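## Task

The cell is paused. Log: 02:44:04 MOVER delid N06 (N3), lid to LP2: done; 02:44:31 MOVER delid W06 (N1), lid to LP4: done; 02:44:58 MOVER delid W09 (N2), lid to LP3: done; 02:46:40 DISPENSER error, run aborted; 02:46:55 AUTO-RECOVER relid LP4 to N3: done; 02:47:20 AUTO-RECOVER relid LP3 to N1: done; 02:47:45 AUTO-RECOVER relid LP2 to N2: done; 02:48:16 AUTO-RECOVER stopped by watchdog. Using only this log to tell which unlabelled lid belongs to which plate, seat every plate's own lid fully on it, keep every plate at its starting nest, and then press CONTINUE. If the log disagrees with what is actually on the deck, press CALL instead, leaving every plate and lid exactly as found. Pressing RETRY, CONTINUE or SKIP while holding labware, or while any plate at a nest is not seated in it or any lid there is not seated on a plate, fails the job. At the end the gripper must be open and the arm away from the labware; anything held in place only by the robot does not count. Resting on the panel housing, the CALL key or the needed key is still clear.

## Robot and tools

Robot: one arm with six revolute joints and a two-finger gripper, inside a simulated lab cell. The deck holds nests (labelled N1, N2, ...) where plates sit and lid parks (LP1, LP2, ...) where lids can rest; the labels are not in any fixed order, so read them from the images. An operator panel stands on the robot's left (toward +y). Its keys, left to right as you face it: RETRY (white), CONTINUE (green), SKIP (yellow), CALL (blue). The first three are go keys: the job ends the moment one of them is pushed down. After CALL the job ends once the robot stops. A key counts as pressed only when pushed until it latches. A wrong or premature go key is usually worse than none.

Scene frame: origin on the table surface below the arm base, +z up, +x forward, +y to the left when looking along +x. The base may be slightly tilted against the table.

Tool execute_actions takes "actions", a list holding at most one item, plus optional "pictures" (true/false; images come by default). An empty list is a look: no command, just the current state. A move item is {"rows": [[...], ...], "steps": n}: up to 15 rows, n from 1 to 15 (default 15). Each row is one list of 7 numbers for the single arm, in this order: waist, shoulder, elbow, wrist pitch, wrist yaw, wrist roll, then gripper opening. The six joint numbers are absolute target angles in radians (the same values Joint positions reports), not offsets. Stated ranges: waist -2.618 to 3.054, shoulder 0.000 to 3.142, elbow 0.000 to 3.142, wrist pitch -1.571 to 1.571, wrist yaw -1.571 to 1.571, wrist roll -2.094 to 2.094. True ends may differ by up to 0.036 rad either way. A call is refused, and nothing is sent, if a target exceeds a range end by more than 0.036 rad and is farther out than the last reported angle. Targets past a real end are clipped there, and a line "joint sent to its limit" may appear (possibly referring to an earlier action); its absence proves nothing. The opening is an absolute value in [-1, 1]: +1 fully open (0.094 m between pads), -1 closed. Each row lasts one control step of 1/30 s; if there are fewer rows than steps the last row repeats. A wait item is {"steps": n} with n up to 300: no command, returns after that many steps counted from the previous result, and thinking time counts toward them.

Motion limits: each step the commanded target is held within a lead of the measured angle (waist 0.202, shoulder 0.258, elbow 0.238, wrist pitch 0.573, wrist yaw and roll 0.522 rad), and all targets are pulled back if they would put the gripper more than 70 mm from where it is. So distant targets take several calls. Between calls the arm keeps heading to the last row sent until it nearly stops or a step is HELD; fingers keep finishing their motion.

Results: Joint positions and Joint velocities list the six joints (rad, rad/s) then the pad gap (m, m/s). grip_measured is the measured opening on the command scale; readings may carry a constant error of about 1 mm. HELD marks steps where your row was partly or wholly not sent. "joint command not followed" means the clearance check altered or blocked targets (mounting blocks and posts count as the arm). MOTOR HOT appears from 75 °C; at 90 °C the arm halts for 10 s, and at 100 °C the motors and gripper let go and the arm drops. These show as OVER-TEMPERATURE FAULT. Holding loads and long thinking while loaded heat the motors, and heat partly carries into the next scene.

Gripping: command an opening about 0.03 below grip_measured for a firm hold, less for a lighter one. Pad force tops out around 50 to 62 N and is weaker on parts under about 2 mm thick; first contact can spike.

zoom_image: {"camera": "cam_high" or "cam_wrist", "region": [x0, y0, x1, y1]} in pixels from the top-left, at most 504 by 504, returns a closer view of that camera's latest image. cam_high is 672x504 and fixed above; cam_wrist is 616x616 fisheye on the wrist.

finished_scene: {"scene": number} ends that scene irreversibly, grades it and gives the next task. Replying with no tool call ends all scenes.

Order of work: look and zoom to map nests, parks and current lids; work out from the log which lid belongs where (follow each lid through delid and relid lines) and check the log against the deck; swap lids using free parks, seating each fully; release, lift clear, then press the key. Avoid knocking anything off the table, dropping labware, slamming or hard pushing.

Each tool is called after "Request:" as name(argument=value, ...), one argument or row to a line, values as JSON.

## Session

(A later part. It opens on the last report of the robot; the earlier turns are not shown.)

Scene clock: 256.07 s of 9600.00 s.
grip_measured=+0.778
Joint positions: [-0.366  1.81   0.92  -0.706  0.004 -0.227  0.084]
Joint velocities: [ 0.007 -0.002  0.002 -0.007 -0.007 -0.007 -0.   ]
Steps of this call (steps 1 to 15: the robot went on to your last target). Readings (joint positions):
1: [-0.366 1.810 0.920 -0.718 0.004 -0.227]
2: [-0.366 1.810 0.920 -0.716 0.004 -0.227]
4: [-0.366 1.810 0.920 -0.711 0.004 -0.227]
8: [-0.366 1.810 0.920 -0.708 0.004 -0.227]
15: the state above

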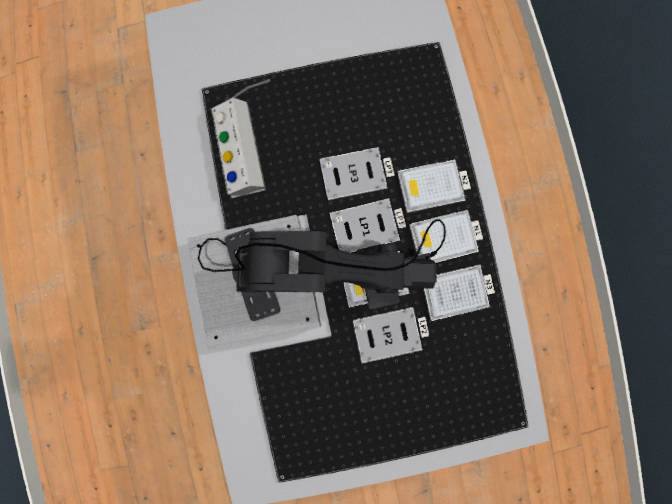

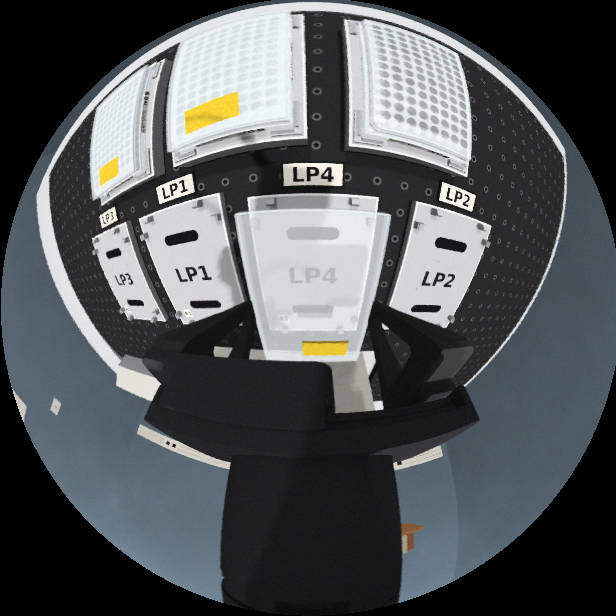

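Request:
execute_actions(
  actions=[
    {"rows": [[-0.36, 1.825, 0.915, -0.665, 0.0, -0.22, 0.748], [-0.36, 1.84, 0.91, -0.64, 0.0, -0.22, 0.748], [-0.36, 1.855, 0.9, -0.615, 0.0, -0.22, 0.748], [-0.36, 1.87, 0.895, -0.59, 0.0, -0.22, 0.748], [-0.36, 1.88, 0.89, -0.57, 0.0, -0.22, 0.748], [-0.36, 1.89, 0.885, -0.558, 0.0, -0.22, 0.748]], "steps": 15},
  ],
  pictures=false,
)

Request:
execute_actions(
  actions=[
    {"steps": 15},
  ],
)

Request:
zoom_image(
  camera="cam_wrist",
  region=[220, 180, 410, 370],
)

Scene clock: 264.37 s of 9600.00 s.
grip_measured=+0.778
Joint positions: [-0.366  1.887  0.888 -0.589  0.004 -0.227  0.084]
Joint velocities: [ 0.002  0.002  0.002 -0.007 -0.022 -0.007  0.   ]
Steps of this call (steps 1 to 15: the robot went on to your last target; steps 16 to 90: nothing new was sent; then 4.80 s passed at rest; steps 91 to 105: all 15 steps of this action). Readings (joint positions):
91: [-0.366 1.810 0.920 -0.704 0.004 -0.227]
92: [-0.366 1.811 0.920 -0.699 0.004 -0.227]
94: [-0.366 1.826 0.919 -0.673 0.004 -0.227]
98: [-0.366 1.874 0.901 -0.613 0.004 -0.227]
105: the state above

Scene clock: 264.87 s of 9600.00 s.
grip_measured=+0.778
Joint positions: [-0.366  1.887  0.888 -0.579  0.004 -0.227  0.084]
Joint velocities: [ 0.022  0.007 -0.007  0.037 -0.022  0.051 -0.001]
Steps of this call (steps 1 to 15: the robot went on to your last target). Readings (joint positions):
1: [-0.366 1.887 0.888 -0.586 0.004 -0.227]
2: [-0.366 1.887 0.888 -0.585 0.004 -0.227]
4: [-0.366 1.887 0.888 -0.582 0.004 -0.227]
8: [-0.366 1.887 0.888 -0.580 0.004 -0.227]
15: the state above
The arm was judged still, so your last target was given up. Only a new action makes it travel on or press farther. Fingers that are still opening or closing keep moving.

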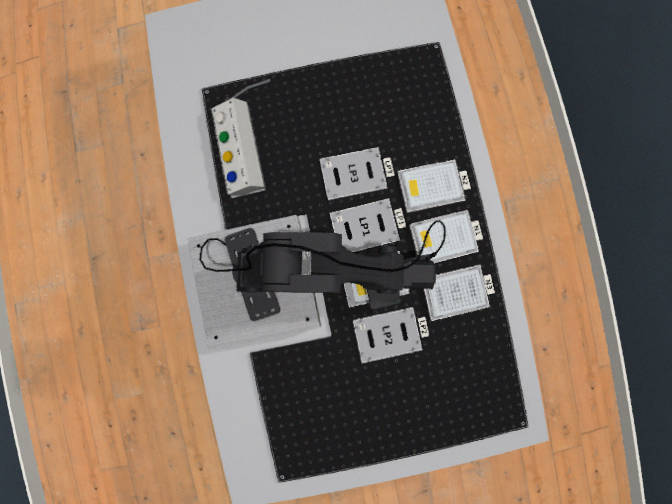

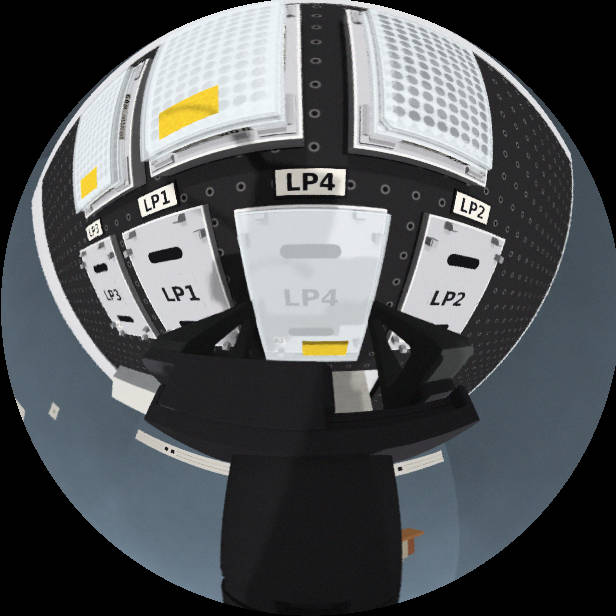

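Region (220, 180, 410, 370) of cam_wrist's 616x616 image, scaled by 2.653, with more detail than that image has.

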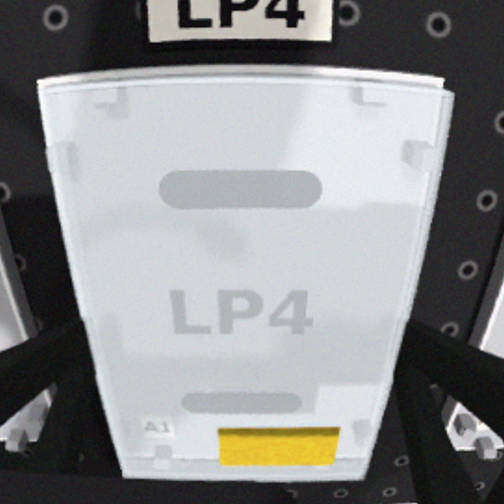

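Request:
execute_actions(
  actions=[
    {"rows": [[-0.36, 1.85, 0.875, -0.555, 0.0, -0.22, 0.748], [-0.36, 1.842, 0.865, -0.55, 0.0, -0.22, 0.748], [-0.36, 1.838, 0.856, -0.55, 0.0, -0.22, 0.748]], "steps": 15},
  ],
  pictures=false,
)

Request:
execute_actions(
  actions=[
    {"steps": 10},
  ],
)

Request:
zoom_image(
  camera="cam_wrist",
  region=[220, 180, 410, 370],
)

Scene clock: 272.97 s of 9600.00 s.
grip_measured=+0.778
Joint positions: [-0.366  1.87   0.866 -0.571  0.004 -0.227  0.084]
Joint velocities: [ 0.017 -0.007 -0.002  0.022  0.022  0.022 -0.001]
Steps of this call (steps 1 to 90: nothing new was sent; then 4.60 s passed at rest; steps 91 to 105: all 15 steps of this action). Readings (joint positions):
91: [-0.366 1.887 0.888 -0.579 0.004 -0.227]
92: [-0.366 1.886 0.886 -0.576 0.004 -0.227]
94: [-0.366 1.877 0.876 -0.571 0.004 -0.227]
98: [-0.366 1.870 0.866 -0.571 0.004 -0.227]
105: the state above

Scene clock: 273.30 s of 9600.00 s.
grip_measured=+0.778
Joint positions: [-0.366  1.87   0.866 -0.571  0.004 -0.227  0.084]
Joint velocities: [-0.017 -0.012  0.002  0.066 -0.051  0.007 -0.   ]
Steps of this call (steps 1 to 10: the robot went on to your last target). Readings (joint positions):
1: [-0.366 1.870 0.866 -0.571 0.004 -0.227]
2: [-0.366 1.870 0.866 -0.571 0.004 -0.227]
4: [-0.366 1.870 0.866 -0.571 0.004 -0.227]
8: [-0.366 1.870 0.866 -0.571 0.004 -0.227]
10: the state above

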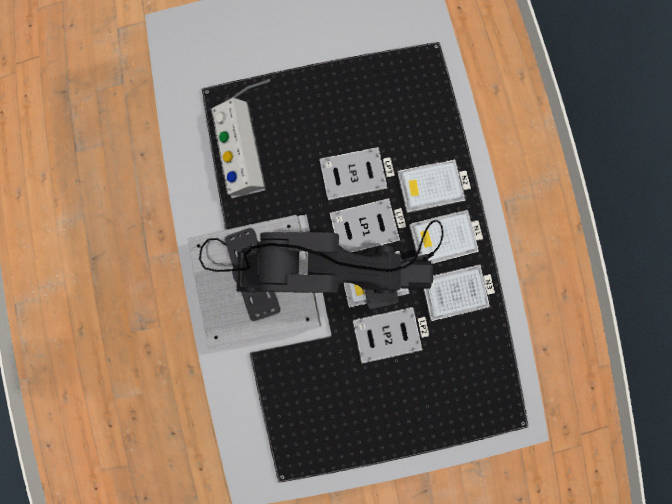

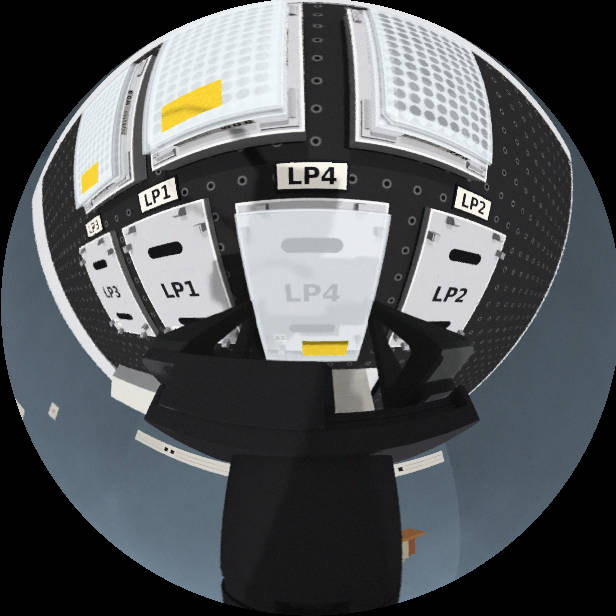

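Region (220, 180, 410, 370) of cam_wrist's 616x616 image, scaled by 2.653, with more detail than that image has.

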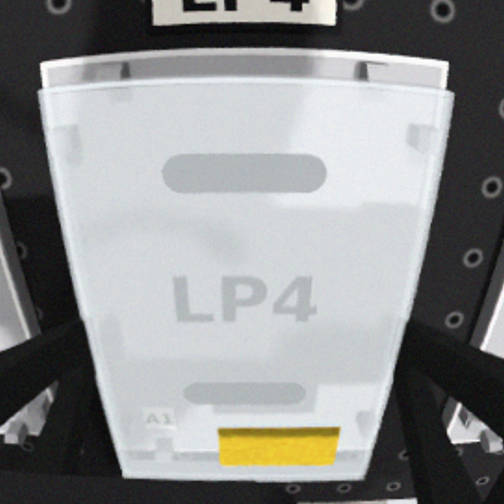

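Request:
execute_actions(
  actions=[],
)

Scene clock: 282.63 s of 9600.00 s.
grip_measured=+0.778
Joint positions: [-0.366  1.87   0.866 -0.571  0.004 -0.227  0.084]
Joint velocities: [-0.012  0.012  0.002 -0.007  0.051  0.051  0.001]
Steps of this call (steps 1 to 15: the robot went on to your last target; steps 16 to 90: nothing new was sent; then 6.33 s passed at rest). Readings (joint positions):
1: [-0.366 1.870 0.866 -0.571 0.004 -0.227]
2: [-0.366 1.870 0.866 -0.571 0.004 -0.227]
4: [-0.366 1.870 0.866 -0.571 0.004 -0.227]
8: [-0.366 1.870 0.866 -0.571 0.004 -0.227]
90: the state above
The arm was judged still, so your last target was given up. Only a new action makes it travel on or press farther. Fingers that are still opening or closing keep moving.

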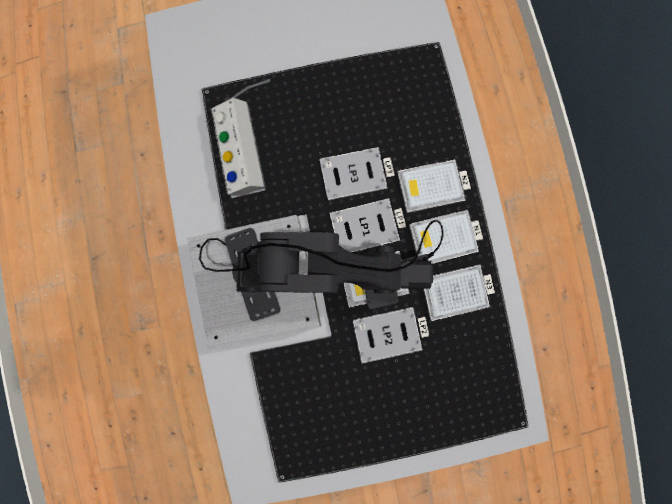

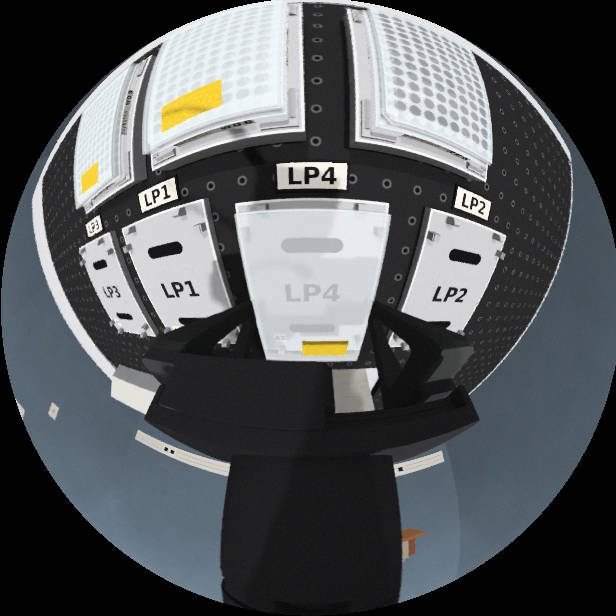

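Request:
zoom_image(
  camera="cam_wrist",
  region=[200, 170, 430, 370],
)

Region (200, 170, 430, 370) of cam_wrist's 616x616 image, scaled by 2.191, with more detail than that image has; it fills the top 438 rows of this view, and the rest is white.

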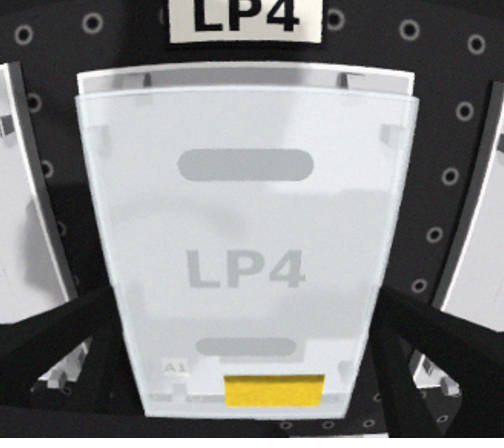

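Request:
execute_actions(
  actions=[
    {"rows": [[-0.36,1.842,0.845,-0.54,0,-0.22,0.748]], "steps": 15},
  ],
)

Request:
zoom_image(
  camera="cam_wrist",
  region=[200, 170, 430, 370],
)

Scene clock: 294.87 s of 9600.00 s.
grip_measured=+0.778
Joint positions: [-0.366  1.87   0.854 -0.561  0.004 -0.227  0.084]
Joint velocities: [ 0.002 -0.007 -0.012 -0.022 -0.051 -0.066  0.   ]
Steps of this call (steps 1 to 90: nothing new was sent; then 8.73 s passed at rest; steps 91 to 105: all 15 steps of this action). Readings (joint positions):
91: [-0.366 1.870 0.864 -0.569 0.004 -0.227]
92: [-0.366 1.870 0.862 -0.566 0.004 -0.227]
94: [-0.366 1.870 0.858 -0.564 0.004 -0.227]
98: [-0.366 1.870 0.854 -0.564 0.004 -0.227]
105: the state above

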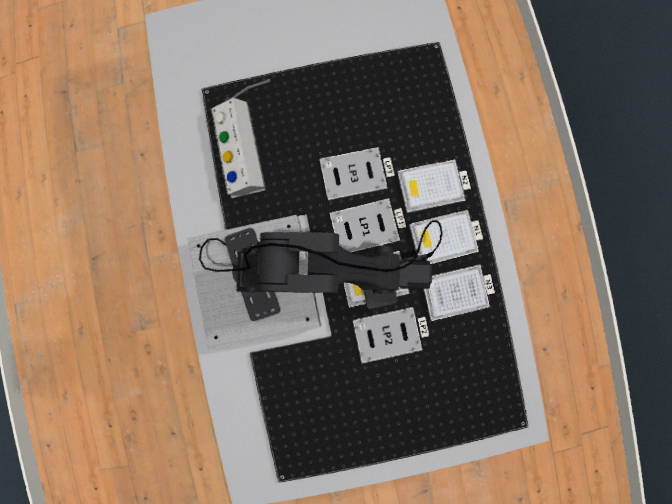

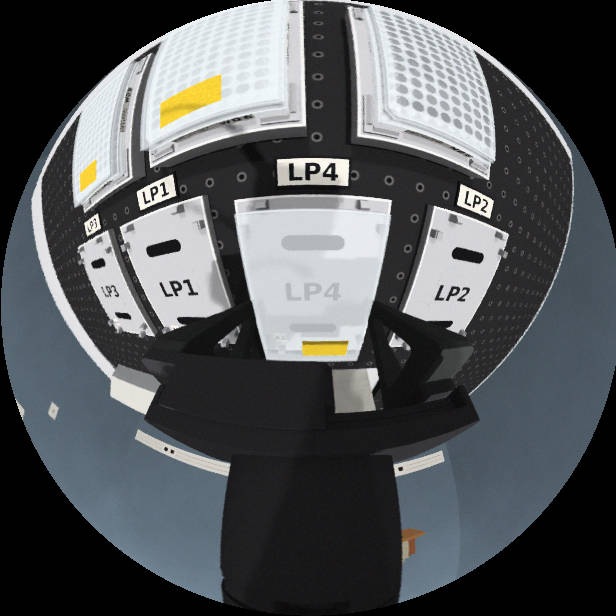

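Region (200, 170, 430, 370) of cam_wrist's 616x616 image, scaled by 2.191, with more detail than that image has; it fills the top 438 rows of this view, and the rest is white.

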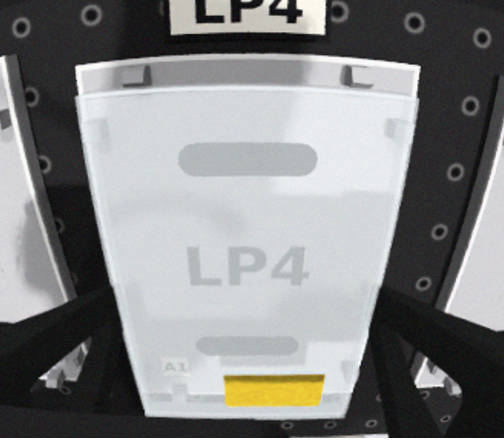

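Request:
execute_actions(
  actions=[
    {"rows": [[-0.36,1.872,0.844,-0.537,0,-0.22,0.748],[-0.36,1.875,0.843,-0.534,0,-0.22,0.748],[-0.36,1.878,0.842,-0.531,0,-0.22,0.748],[-0.36,1.881,0.841,-0.528,0,-0.22,0.748],[-0.36,1.884,0.840,-0.524,0,-0.22,0.748],[-0.36,1.887,0.839,-0.520,0,-0.22,0.748],[-0.36,1.890,0.839,-0.517,0,-0.22,0.748]], "steps": 15},
  ],
)

Request:
zoom_image(
  camera="cam_wrist",
  region=[200, 170, 430, 370],
)

Scene clock: 298.37 s of 9600.00 s.
grip_measured=+0.778
Joint positions: [-0.366  1.87   0.854 -0.54   0.004 -0.227  0.084]
Joint velocities: [-0.007 -0.007 -0.002 -0.007 -0.081  0.022 -0.001]
Steps of this call (steps 1 to 15: the robot went on to your last target; steps 16 to 90: nothing new was sent; steps 91 to 105: all 15 steps of this action). Readings (joint positions):
91: [-0.366 1.870 0.854 -0.561 0.004 -0.227]
92: [-0.366 1.870 0.854 -0.560 0.004 -0.227]
94: [-0.366 1.870 0.854 -0.557 0.004 -0.227]
98: [-0.366 1.870 0.854 -0.548 0.004 -0.227]
105: the state above

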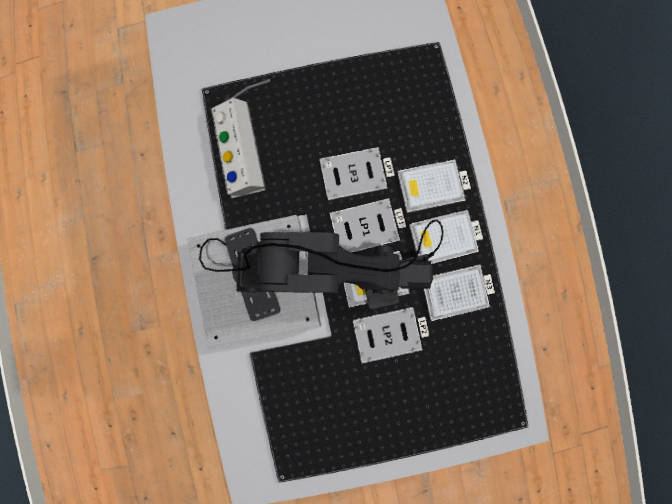

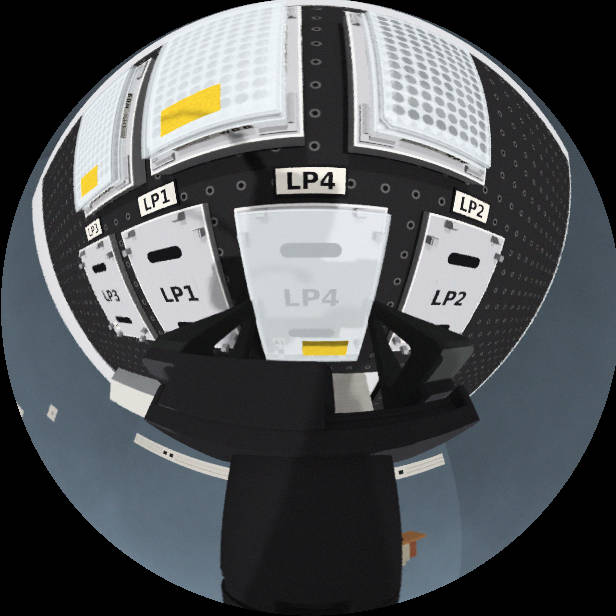

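Region (200, 170, 430, 370) of cam_wrist's 616x616 image, scaled by 2.191, with more detail than that image has; it fills the top 438 rows of this view, and the rest is white.

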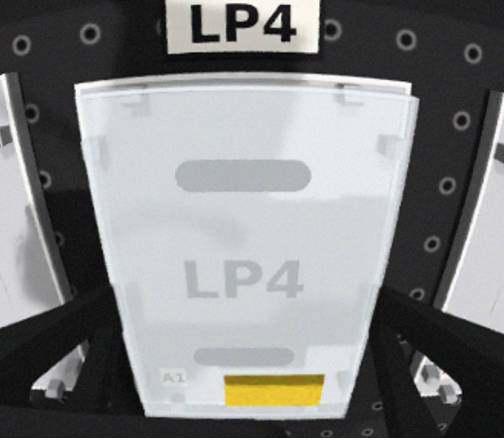

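Request:
execute_actions(
  actions=[
    {"rows": [[-0.36,1.895,0.838,-0.517,0,-0.22,0.748],[-0.36,1.90,0.837,-0.517,0,-0.22,0.748],[-0.36,1.905,0.836,-0.517,0,-0.22,0.748],[-0.36,1.91,0.836,-0.517,0,-0.22,0.748]], "steps": 15},
  ],
  pictures=false,
)

Scene clock: 301.37 s of 9600.00 s.
grip_measured=+0.778
Joint positions: [-0.366  1.898  0.846 -0.534  0.006 -0.227  0.084]
Joint velocities: [-0.007 -0.002  0.007  0.051  0.037  0.022 -0.001]
Steps of this call (steps 1 to 15: the robot went on to your last target; steps 16 to 75: nothing new was sent; steps 76 to 90: all 15 steps of this action). Readings (joint positions):
76: [-0.366 1.871 0.854 -0.538 0.004 -0.227]
77: [-0.366 1.874 0.854 -0.537 0.004 -0.227]
79: [-0.366 1.884 0.854 -0.536 0.004 -0.227]
83: [-0.366 1.898 0.848 -0.534 0.005 -0.227]
90: the state above

Request:
execute_actions(
  actions=[
    {"rows": [[-0.36,1.91,0.836,-0.507,0,-0.22,0.748]], "steps": 10},
  ],
)

Request:
zoom_image(
  camera="cam_wrist",
  region=[200, 170, 430, 370],
)

Scene clock: 304.67 s of 9600.00 s.
grip_measured=+0.778
Joint positions: [-0.366  1.898  0.846 -0.531  0.006 -0.227  0.084]
Joint velocities: [ 0.017  0.002 -0.007  0.007  0.11  -0.11  -0.   ]
Steps of this call (steps 1 to 15: the robot went on to your last target; steps 16 to 89: nothing new was sent; steps 90 to 99: all 10 steps of this action). Readings (joint positions):
90: [-0.366 1.898 0.846 -0.533 0.006 -0.227]
91: [-0.366 1.898 0.846 -0.533 0.006 -0.227]
93: [-0.366 1.898 0.846 -0.531 0.006 -0.227]
97: [-0.366 1.898 0.846 -0.531 0.006 -0.227]
99: the state above

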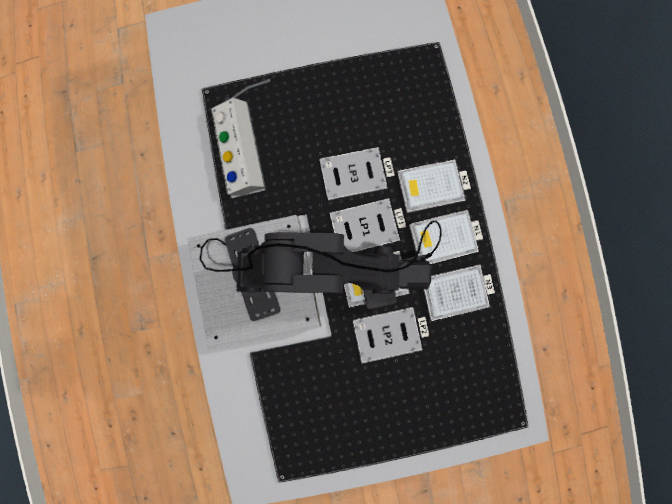

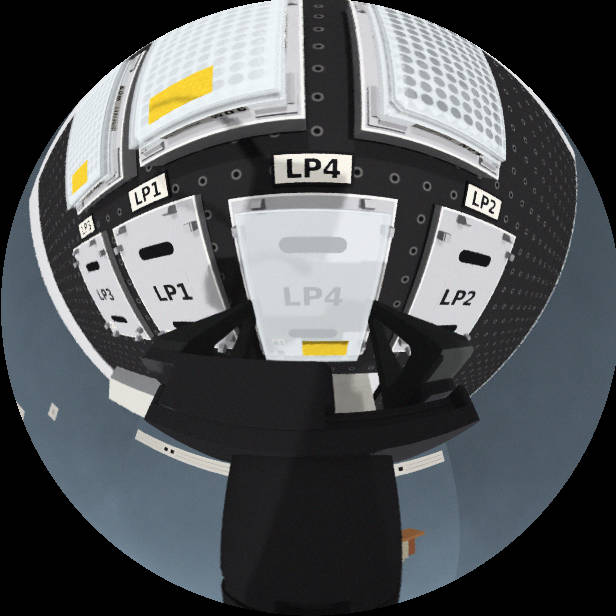

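Region (200, 170, 430, 370) of cam_wrist's 616x616 image, scaled by 2.191, with more detail than that image has; it fills the top 438 rows of this view, and the rest is white.

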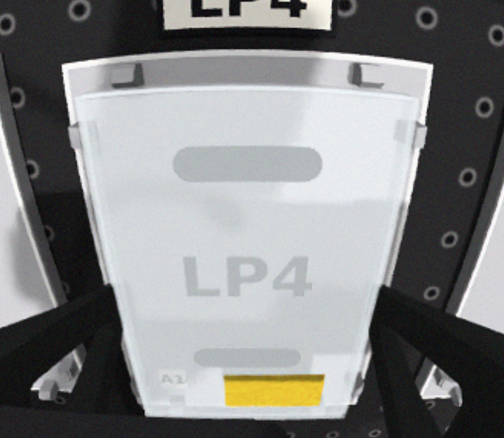

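Request:
execute_actions(
  actions=[
    {"rows": [[-0.36,1.914,0.834,-0.505,0,-0.22,0.748],[-0.36,1.917,0.832,-0.503,0,-0.22,0.748],[-0.36,1.92,0.830,-0.50,0,-0.22,0.748]], "steps": 15},
  ],
  pictures=false,
)

Scene clock: 306.83 s of 9600.00 s.
grip_measured=+0.778
Joint positions: [-0.366  1.898  0.846 -0.531  0.006 -0.227  0.084]
Joint velocities: [-0.002  0.007 -0.002  0.007 -0.037 -0.139  0.   ]
Steps of this call (steps 1 to 15: the robot went on to your last target; steps 16 to 50: nothing new was sent; steps 51 to 65: all 15 steps of this action). Readings (joint positions):
51: [-0.366 1.898 0.846 -0.531 0.006 -0.227]
52: [-0.366 1.898 0.846 -0.531 0.006 -0.227]
54: [-0.366 1.898 0.846 -0.531 0.006 -0.227]
58: [-0.366 1.898 0.846 -0.531 0.006 -0.227]
65: the state above

Request:
execute_actions(
  actions=[
    {"rows": [[-0.36,1.923,0.828,-0.50,0,-0.22,0.748],[-0.36,1.926,0.826,-0.50,0,-0.22,0.748],[-0.36,1.929,0.825,-0.50,0,-0.22,0.748]], "steps": 15},
  ],
  pictures=false,
)

Scene clock: 308.73 s of 9600.00 s.
grip_measured=+0.778
Joint positions: [-0.366  1.916  0.839 -0.512  0.008 -0.227  0.084]
Joint velocities: [-0.002 -0.002 -0.002 -0.051 -0.022 -0.007  0.   ]
Steps of this call (steps 1 to 15: the robot went on to your last target; steps 16 to 42: nothing new was sent; steps 43 to 57: all 15 steps of this action). Readings (joint positions):
43: [-0.366 1.900 0.845 -0.529 0.006 -0.227]
44: [-0.366 1.901 0.844 -0.527 0.006 -0.227]
46: [-0.366 1.909 0.841 -0.520 0.007 -0.227]
50: [-0.366 1.916 0.839 -0.513 0.008 -0.227]
57: the state above

Request:
execute_actions(
  actions=[
    {"rows": [[-0.36,1.926,0.828,-0.50,0,-0.22,0.80],[-0.36,1.926,0.828,-0.50,0,-0.22,0.85],[-0.36,1.926,0.828,-0.50,0,-0.22,0.92],[-0.36,1.926,0.828,-0.50,0,-0.22,1.0]], "steps": 15},
  ],
)

Request:
zoom_image(
  camera="cam_wrist",
  region=[200, 170, 430, 370],
)

Scene clock: 312.30 s of 9600.00 s.
grip_measured=+1.000
Joint positions: [-0.366  1.916  0.839 -0.512  0.007 -0.226  0.094]
Joint velocities: [-0.017 -0.017  0.002 -0.007 -0.007 -0.022  0.   ]
Steps of this call (steps 1 to 15: the robot went on to your last target; steps 16 to 90: nothing new was sent; then 0.07 s passed at rest; steps 91 to 105: all 15 steps of this action). Readings (joint positions):
91: [-0.366 1.916 0.839 -0.512 0.008 -0.227]
92: [-0.366 1.916 0.839 -0.512 0.007 -0.226]
94: [-0.366 1.916 0.839 -0.512 0.007 -0.226]
98: [-0.366 1.916 0.839 -0.512 0.007 -0.226]
105: the state above

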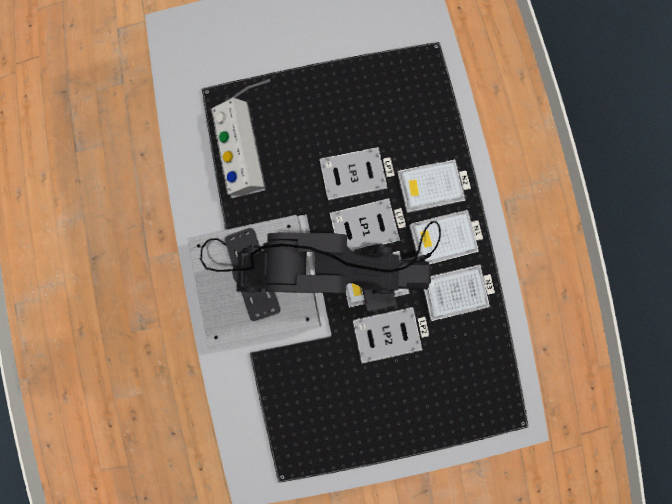

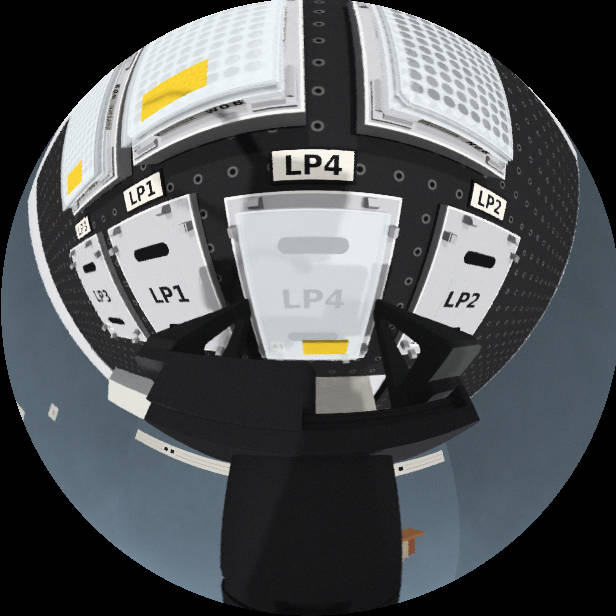

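Region (200, 170, 430, 370) of cam_wrist's 616x616 image, scaled by 2.191, with more detail than that image has; it fills the top 438 rows of this view, and the rest is white.

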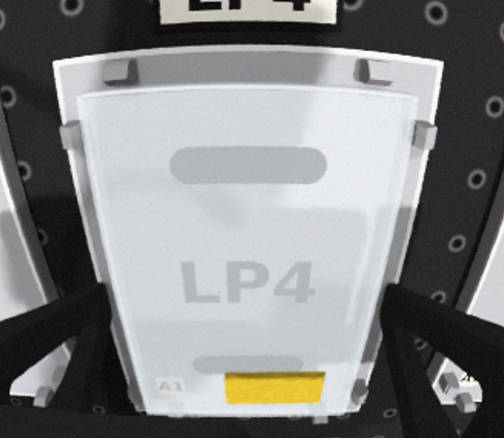

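Request:
execute_actions(
  actions=[
    {"rows": [[-0.36,1.895,0.855,-0.525,0,-0.22,1.0],[-0.36,1.885,0.860,-0.535,0,-0.22,1.0],[-0.36,1.875,0.866,-0.55,0,-0.22,1.0],[-0.36,1.863,0.873,-0.568,0,-0.22,1.0],[-0.36,1.85,0.881,-0.588,0,-0.22,1.0],[-0.36,1.836,0.890,-0.61,0,-0.22,1.0],[-0.36,1.822,0.899,-0.632,0,-0.22,1.0],[-0.36,1.808,0.908,-0.654,0,-0.22,1.0],[-0.36,1.794,0.917,-0.676,0,-0.22,1.0],[-0.36,1.78,0.926,-0.698,0,-0.22,1.0],[-0.36,1.766,0.935,-0.72,0,-0.22,1.0],[-0.36,1.755,0.943,-0.74,0,-0.22,1.0],[-0.36,1.745,0.95,-0.755,0,-0.22,1.0],[-0.36,1.737,0.954,-0.765,0,-0.22,1.0],[-0.36,1.73,0.957,-0.772,0,-0.22,1.0]], "steps": 15},
  ],
  pictures=false,
)

Request:
execute_actions(
  actions=[
    {"rows": [[-0.35,1.77,0.965,-0.775,0,-0.21,1.0],[-0.335,1.79,0.98,-0.78,0,-0.195,1.0],[-0.315,1.81,1.0,-0.785,0,-0.175,1.0],[-0.295,1.83,1.03,-0.79,0,-0.155,1.0],[-0.275,1.85,1.06,-0.797,0,-0.135,1.0],[-0.255,1.875,1.095,-0.805,0,-0.115,1.0],[-0.235,1.90,1.13,-0.815,0,-0.095,1.0],[-0.215,1.925,1.17,-0.827,0,-0.075,1.0],[-0.195,1.95,1.21,-0.839,0,-0.055,1.0],[-0.175,1.975,1.25,-0.851,0,-0.035,1.0],[-0.155,2.0,1.29,-0.863,0,-0.015,1.0],[-0.135,2.028,1.33,-0.876,0,0.005,1.0],[-0.115,2.055,1.373,-0.892,0,0.025,1.0],[-0.095,2.083,1.416,-0.908,0,0.045,1.0],[-0.075,2.11,1.46,-0.924,0,0.065,1.0]], "steps": 15},
  ],
  pictures=false,
)

Request:
execute_actions(
  actions=[
    {"rows": [[-0.055,2.138,1.503,-0.94,0,0.085,1.0],[-0.035,2.165,1.545,-0.956,0,0.105,1.0],[-0.015,2.195,1.596,-0.977,0,0.125,1.0],[0.005,2.225,1.647,-0.998,0,0.145,1.0],[0.025,2.255,1.698,-1.019,0,0.165,1.0],[0.045,2.285,1.749,-1.04,0,0.185,1.0],[0.065,2.315,1.80,-1.06,0,0.205,1.0],[0.08,2.342,1.848,-1.081,0,0.22,1.0],[0.095,2.369,1.896,-1.102,0,0.235,1.0],[0.108,2.396,1.944,-1.123,0,0.25,1.0],[0.118,2.42,1.985,-1.142,0,0.26,1.0],[0.125,2.435,2.015,-1.155,0,0.268,1.0],[0.13,2.445,2.03,-1.162,0,0.273,1.0],[0.133,2.45,2.038,-1.165,0,0.275,1.0]], "steps": 15},
  ],
  pictures=false,
)

Request:
execute_actions(
  actions=[
    {"steps": 20},
  ],
)

Scene clock: 327.30 s of 9600.00 s.
grip_measured=+1.000
Joint positions: [-0.366  1.769  0.93  -0.691  0.007 -0.226  0.094]
Joint velocities: [-0.017 -0.295  0.164 -0.403 -0.066 -0.066  0.   ]
Steps of this call (steps 1 to 15: the robot went on to your last target; steps 16 to 90: nothing new was sent; then 11.50 s passed at rest; steps 91 to 105: all 15 steps of this action). Readings (joint positions):
91: [-0.366 1.916 0.839 -0.512 0.007 -0.226]
92: [-0.366 1.916 0.839 -0.513 0.007 -0.226]
94: [-0.366 1.913 0.840 -0.521 0.007 -0.226]
98: [-0.366 1.873 0.861 -0.579 0.007 -0.226]
105: the state above

Scene clock: 327.80 s of 9600.00 s.
grip_measured=+1.000
Joint positions: [-0.118  2.056  1.368 -0.853  0.006 -0.022  0.094]
Joint velocities: [ 0.53   0.759  1.277 -0.418 -0.007  0.564  0.   ]
Steps of this call (steps 1 to 15: all 15 steps of this action). Readings (joint positions):
1: [-0.365 1.764 0.938 -0.704 0.007 -0.225]
2: [-0.362 1.765 0.946 -0.715 0.007 -0.220]
4: [-0.342 1.783 0.970 -0.740 0.008 -0.204]
8: [-0.261 1.872 1.081 -0.785 0.008 -0.148]
15: the state above

Scene clock: 328.30 s of 9600.00 s.
grip_measured=+1.000
Joint positions: [ 0.137  2.439  2.    -1.085 -0.     0.233  0.094]
Joint velocities: [ 0.159  0.159  0.266 -0.242  0.037  0.212  0.   ]
Steps of this call (steps 1 to 15: all 15 steps of this action). Readings (joint positions):
1: [-0.099 2.083 1.411 -0.865 0.006 -0.002]
2: [-0.079 2.109 1.455 -0.878 0.006 0.017]
4: [-0.040 2.167 1.546 -0.910 0.006 0.056]
8: [0.039 2.289 1.746 -0.981 0.005 0.135]
15: the state above

Scene clock: 328.97 s of 9600.00 s.
grip_measured=+1.000
Joint positions: [ 0.14   2.445  2.009 -1.148 -0.002  0.268  0.094]
Joint velocities: [-0.017 -0.007 -0.007 -0.007  0.037  0.066  0.   ]
Steps of this call (steps 1 to 20: the robot went on to your last target). Readings (joint positions):
1: [0.141 2.444 2.007 -1.094 -0.002 0.240]
2: [0.142 2.445 2.008 -1.104 -0.002 0.245]
4: [0.141 2.445 2.009 -1.121 -0.002 0.254]
8: [0.140 2.445 2.009 -1.139 -0.002 0.262]
20: the state above

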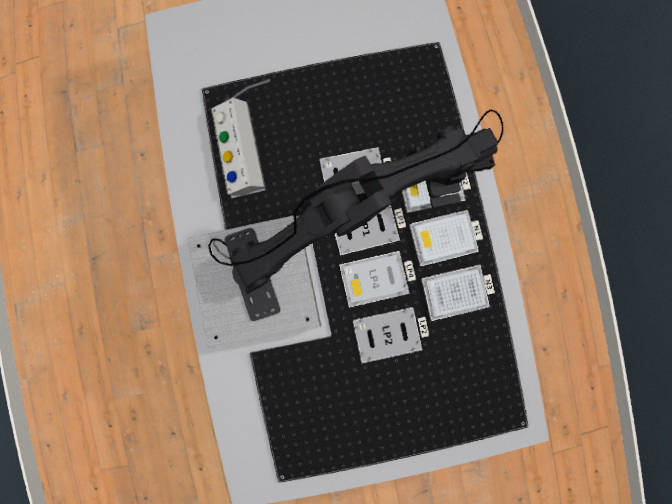

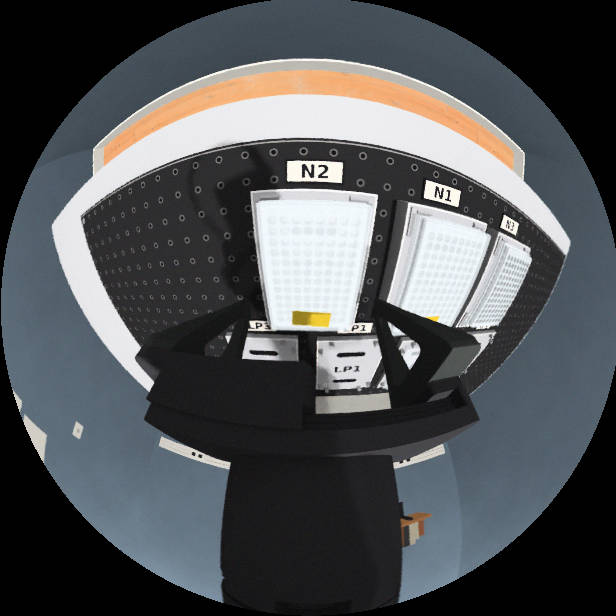

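Request:
zoom_image(
  camera="cam_wrist",
  region=[200, 150, 430, 350],
)

Region (200, 150, 430, 350) of cam_wrist's 616x616 image, scaled by 2.191, with more detail than that image has; it fills the top 438 rows of this view, and the rest is white.

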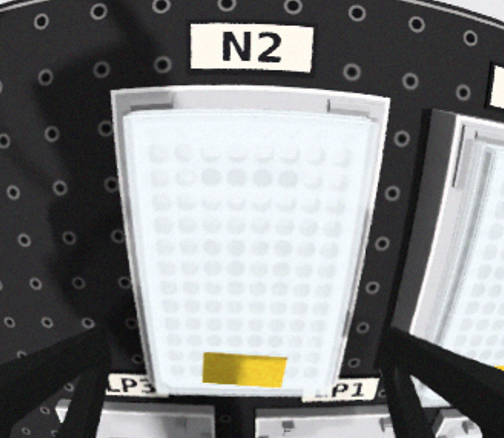

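Request:
execute_actions(
  actions=[
    {"rows": [[0.135,2.46,2.04,-1.13,0,0.28,1.0],[0.135,2.466,2.043,-1.125,0,0.284,1.0],[0.135,2.472,2.046,-1.12,0,0.288,1.0],[0.135,2.478,2.049,-1.114,0,0.292,1.0],[0.135,2.484,2.052,-1.108,0,0.292,1.0],[0.135,2.49,2.055,-1.102,0,0.292,1.0],[0.135,2.496,2.058,-1.096,0,0.292,1.0],[0.135,2.50,2.058,-1.091,0,0.292,1.0]], "steps": 15},
  ],
  pictures=false,
)

Request:
execute_actions(
  actions=[
    {"steps": 10},
  ],
)

Request:
zoom_image(
  camera="cam_wrist",
  region=[200, 170, 430, 370],
)

Scene clock: 341.37 s of 9600.00 s.
grip_measured=+1.000
Joint positions: [ 0.14   2.501  2.031 -1.116 -0.002  0.285  0.094]
Joint velocities: [-0.007  0.002  0.012 -0.051 -0.007 -0.007  0.   ]
Steps of this call (steps 1 to 15: the robot went on to your last target; steps 16 to 90: nothing new was sent; then 8.90 s passed at rest; steps 91 to 105: all 15 steps of this action). Readings (joint positions):
91: [0.140 2.445 2.009 -1.149 -0.002 0.269]
92: [0.140 2.447 2.010 -1.149 -0.002 0.271]
94: [0.140 2.454 2.018 -1.146 -0.002 0.275]
98: [0.140 2.479 2.031 -1.129 -0.002 0.281]
105: the state above

Scene clock: 341.70 s of 9600.00 s.
grip_measured=+1.000
Joint positions: [ 0.14   2.501  2.031 -1.112 -0.002  0.285  0.094]
Joint velocities: [-0.012  0.012 -0.007 -0.037 -0.022 -0.022  0.   ]
Steps of this call (steps 1 to 10: the robot went on to your last target). Readings (joint positions):
1: [0.140 2.501 2.031 -1.115 -0.002 0.285]
2: [0.140 2.501 2.031 -1.114 -0.002 0.285]
4: [0.140 2.501 2.031 -1.113 -0.002 0.285]
8: [0.140 2.501 2.031 -1.112 -0.002 0.285]
10: the state above

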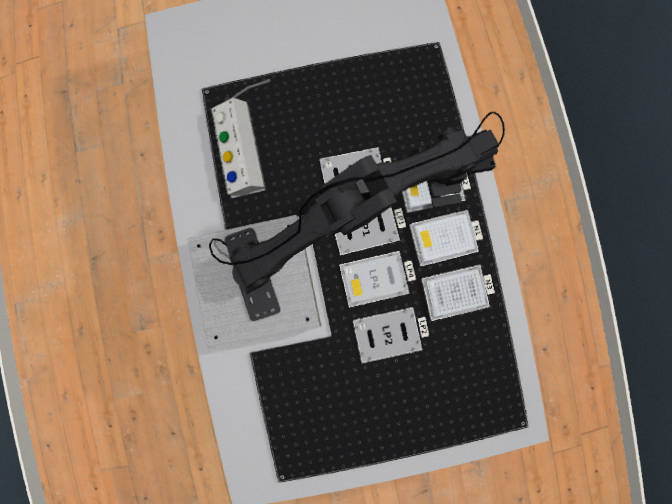

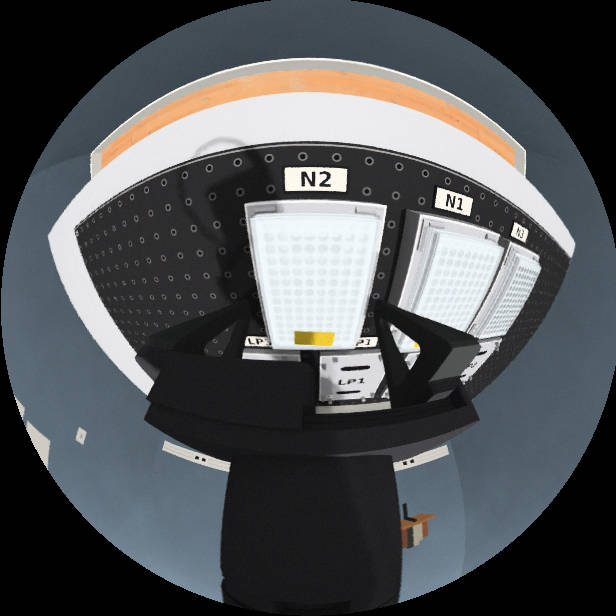

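Region (200, 170, 430, 370) of cam_wrist's 616x616 image, scaled by 2.191, with more detail than that image has; it fills the top 438 rows of this view, and the rest is white.

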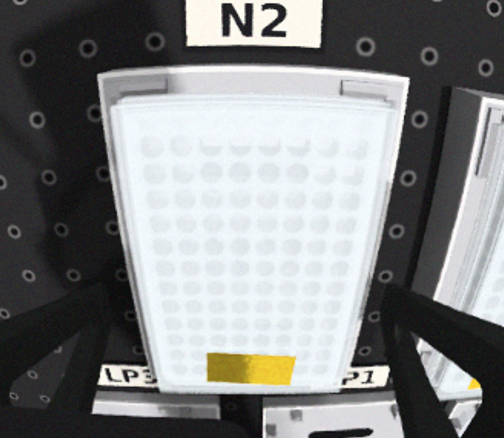

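Request:
execute_actions(
  actions=[
    {"rows": [[0.131,2.502,2.03,-1.09,0,0.292,1.0],[0.129,2.503,2.024,-1.085,0,0.292,1.0],[0.128,2.504,2.018,-1.079,0,0.292,1.0],[0.128,2.505,2.012,-1.073,0,0.292,1.0],[0.128,2.505,2.006,-1.067,0,0.292,1.0],[0.128,2.505,2.0,-1.061,0,0.292,1.0],[0.128,2.505,1.995,-1.055,0,0.292,1.0],[0.128,2.505,1.99,-1.05,0,0.292,1.0],[0.128,2.505,1.985,-1.045,0,0.292,1.0]], "steps": 15},
  ],
  pictures=false,
)

Request:
execute_actions(
  actions=[
    {"steps": 10},
  ],
)

Request:
zoom_image(
  camera="cam_wrist",
  region=[200, 170, 430, 370],
)

Scene clock: 358.07 s of 9600.00 s.
grip_measured=+1.000
Joint positions: [ 0.14   2.501  1.99  -1.073 -0.002  0.285  0.094]
Joint velocities: [ 0.002 -0.012 -0.012  0.037  0.037 -0.037  0.   ]
Steps of this call (steps 1 to 15: the robot went on to your last target; steps 16 to 90: nothing new was sent; then 12.87 s passed at rest; steps 91 to 105: all 15 steps of this action). Readings (joint positions):
91: [0.140 2.501 2.031 -1.112 -0.002 0.285]
92: [0.140 2.501 2.031 -1.111 -0.002 0.285]
94: [0.140 2.501 2.029 -1.106 -0.002 0.285]
98: [0.140 2.501 2.009 -1.087 -0.002 0.285]
105: the state above

Scene clock: 358.40 s of 9600.00 s.
grip_measured=+1.000
Joint positions: [ 0.14   2.501  1.99  -1.067 -0.002  0.285  0.094]
Joint velocities: [-0.007  0.012  0.002 -0.022 -0.066 -0.022  0.   ]
Steps of this call (steps 1 to 10: the robot went on to your last target). Readings (joint positions):
1: [0.140 2.501 1.990 -1.071 -0.002 0.285]
2: [0.140 2.501 1.990 -1.070 -0.002 0.285]
4: [0.140 2.501 1.990 -1.068 -0.002 0.285]
8: [0.140 2.501 1.990 -1.067 -0.002 0.285]
10: the state above

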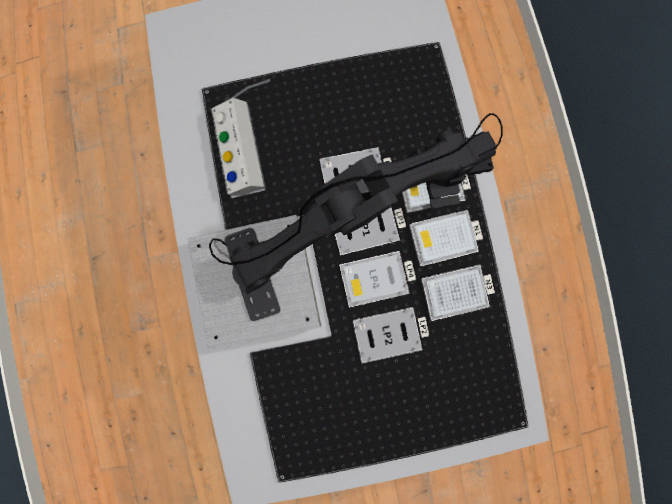

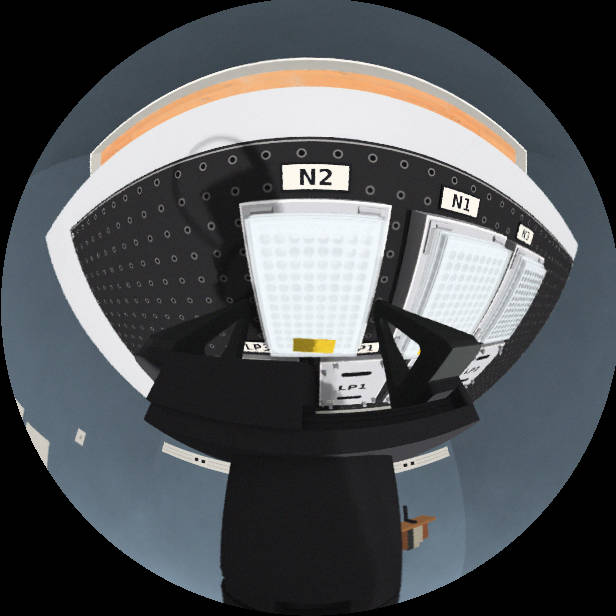

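Region (200, 170, 430, 370) of cam_wrist's 616x616 image, scaled by 2.191, with more detail than that image has; it fills the top 438 rows of this view, and the rest is white.

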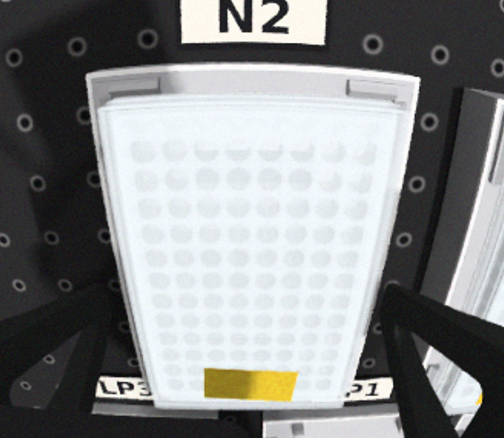

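Request:
execute_actions(
  actions=[
    {"rows": [[0.125,2.505,1.985,-1.045,0,0.292,1.0],[0.123,2.505,1.985,-1.045,0,0.292,1.0],[0.122,2.505,1.985,-1.045,0,0.292,1.0]], "steps": 12},
  ],
  pictures=false,
)

Scene clock: 363.27 s of 9600.00 s.
grip_measured=+1.000
Joint positions: [ 0.128  2.501  1.99  -1.066 -0.002  0.286  0.094]
Joint velocities: [ 0.007  0.002 -0.002 -0.007 -0.066  0.007  0.   ]
Steps of this call (steps 1 to 15: the robot went on to your last target; steps 16 to 90: nothing new was sent; then 1.47 s passed at rest; steps 91 to 102: all 12 steps of this action). Readings (joint positions):
91: [0.139 2.501 1.990 -1.066 -0.002 0.285]
92: [0.139 2.501 1.990 -1.066 -0.002 0.285]
94: [0.136 2.501 1.990 -1.066 -0.002 0.285]
98: [0.129 2.501 1.990 -1.066 -0.002 0.285]
102: the state above

Request:
execute_actions(
  actions=[
    {"rows": [[0.144,2.505,1.985,-1.045,0,0.292,1.0],[0.144,2.505,1.985,-1.045,0,0.292,1.0],[0.1415,2.505,1.985,-1.045,0,0.292,1.0]], "steps": 12},
  ],
)

Request:
zoom_image(
  camera="cam_wrist",
  region=[200, 170, 430, 370],
)

Scene clock: 366.33 s of 9600.00 s.
grip_measured=+1.000
Joint positions: [ 0.134  2.501  1.99  -1.066 -0.002  0.286  0.094]
Joint velocities: [-0.017  0.002 -0.002  0.007  0.022 -0.022  0.   ]
Steps of this call (steps 1 to 15: the robot went on to your last target; steps 16 to 80: nothing new was sent; steps 81 to 92: all 12 steps of this action). Readings (joint positions):
81: [0.129 2.501 1.990 -1.066 -0.002 0.286]
82: [0.129 2.501 1.990 -1.066 -0.002 0.286]
84: [0.131 2.501 1.990 -1.066 -0.002 0.286]
88: [0.134 2.501 1.990 -1.066 -0.002 0.286]
92: the state above

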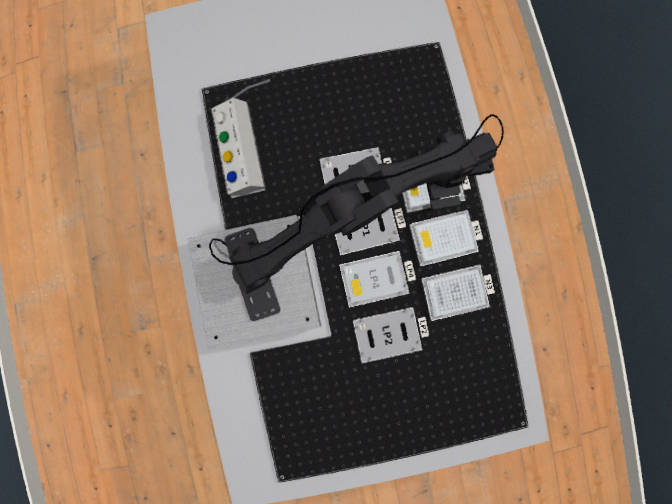

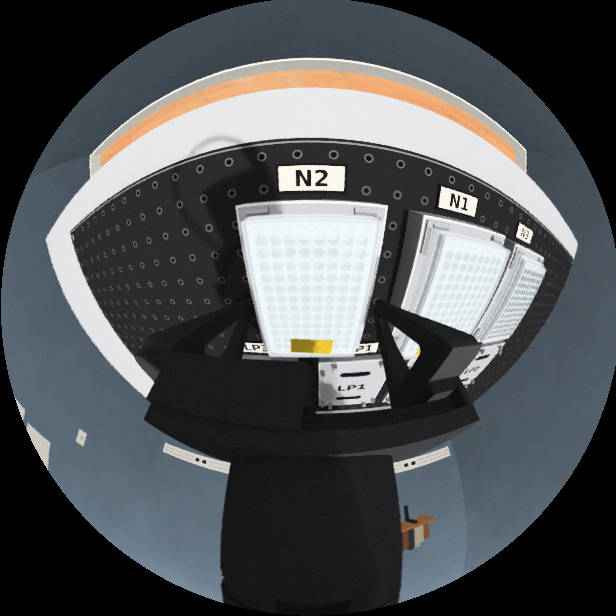

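Region (200, 170, 430, 370) of cam_wrist's 616x616 image, scaled by 2.191, with more detail than that image has; it fills the top 438 rows of this view, and the rest is white.

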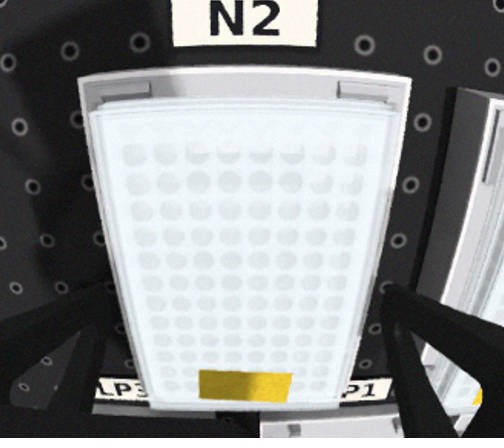

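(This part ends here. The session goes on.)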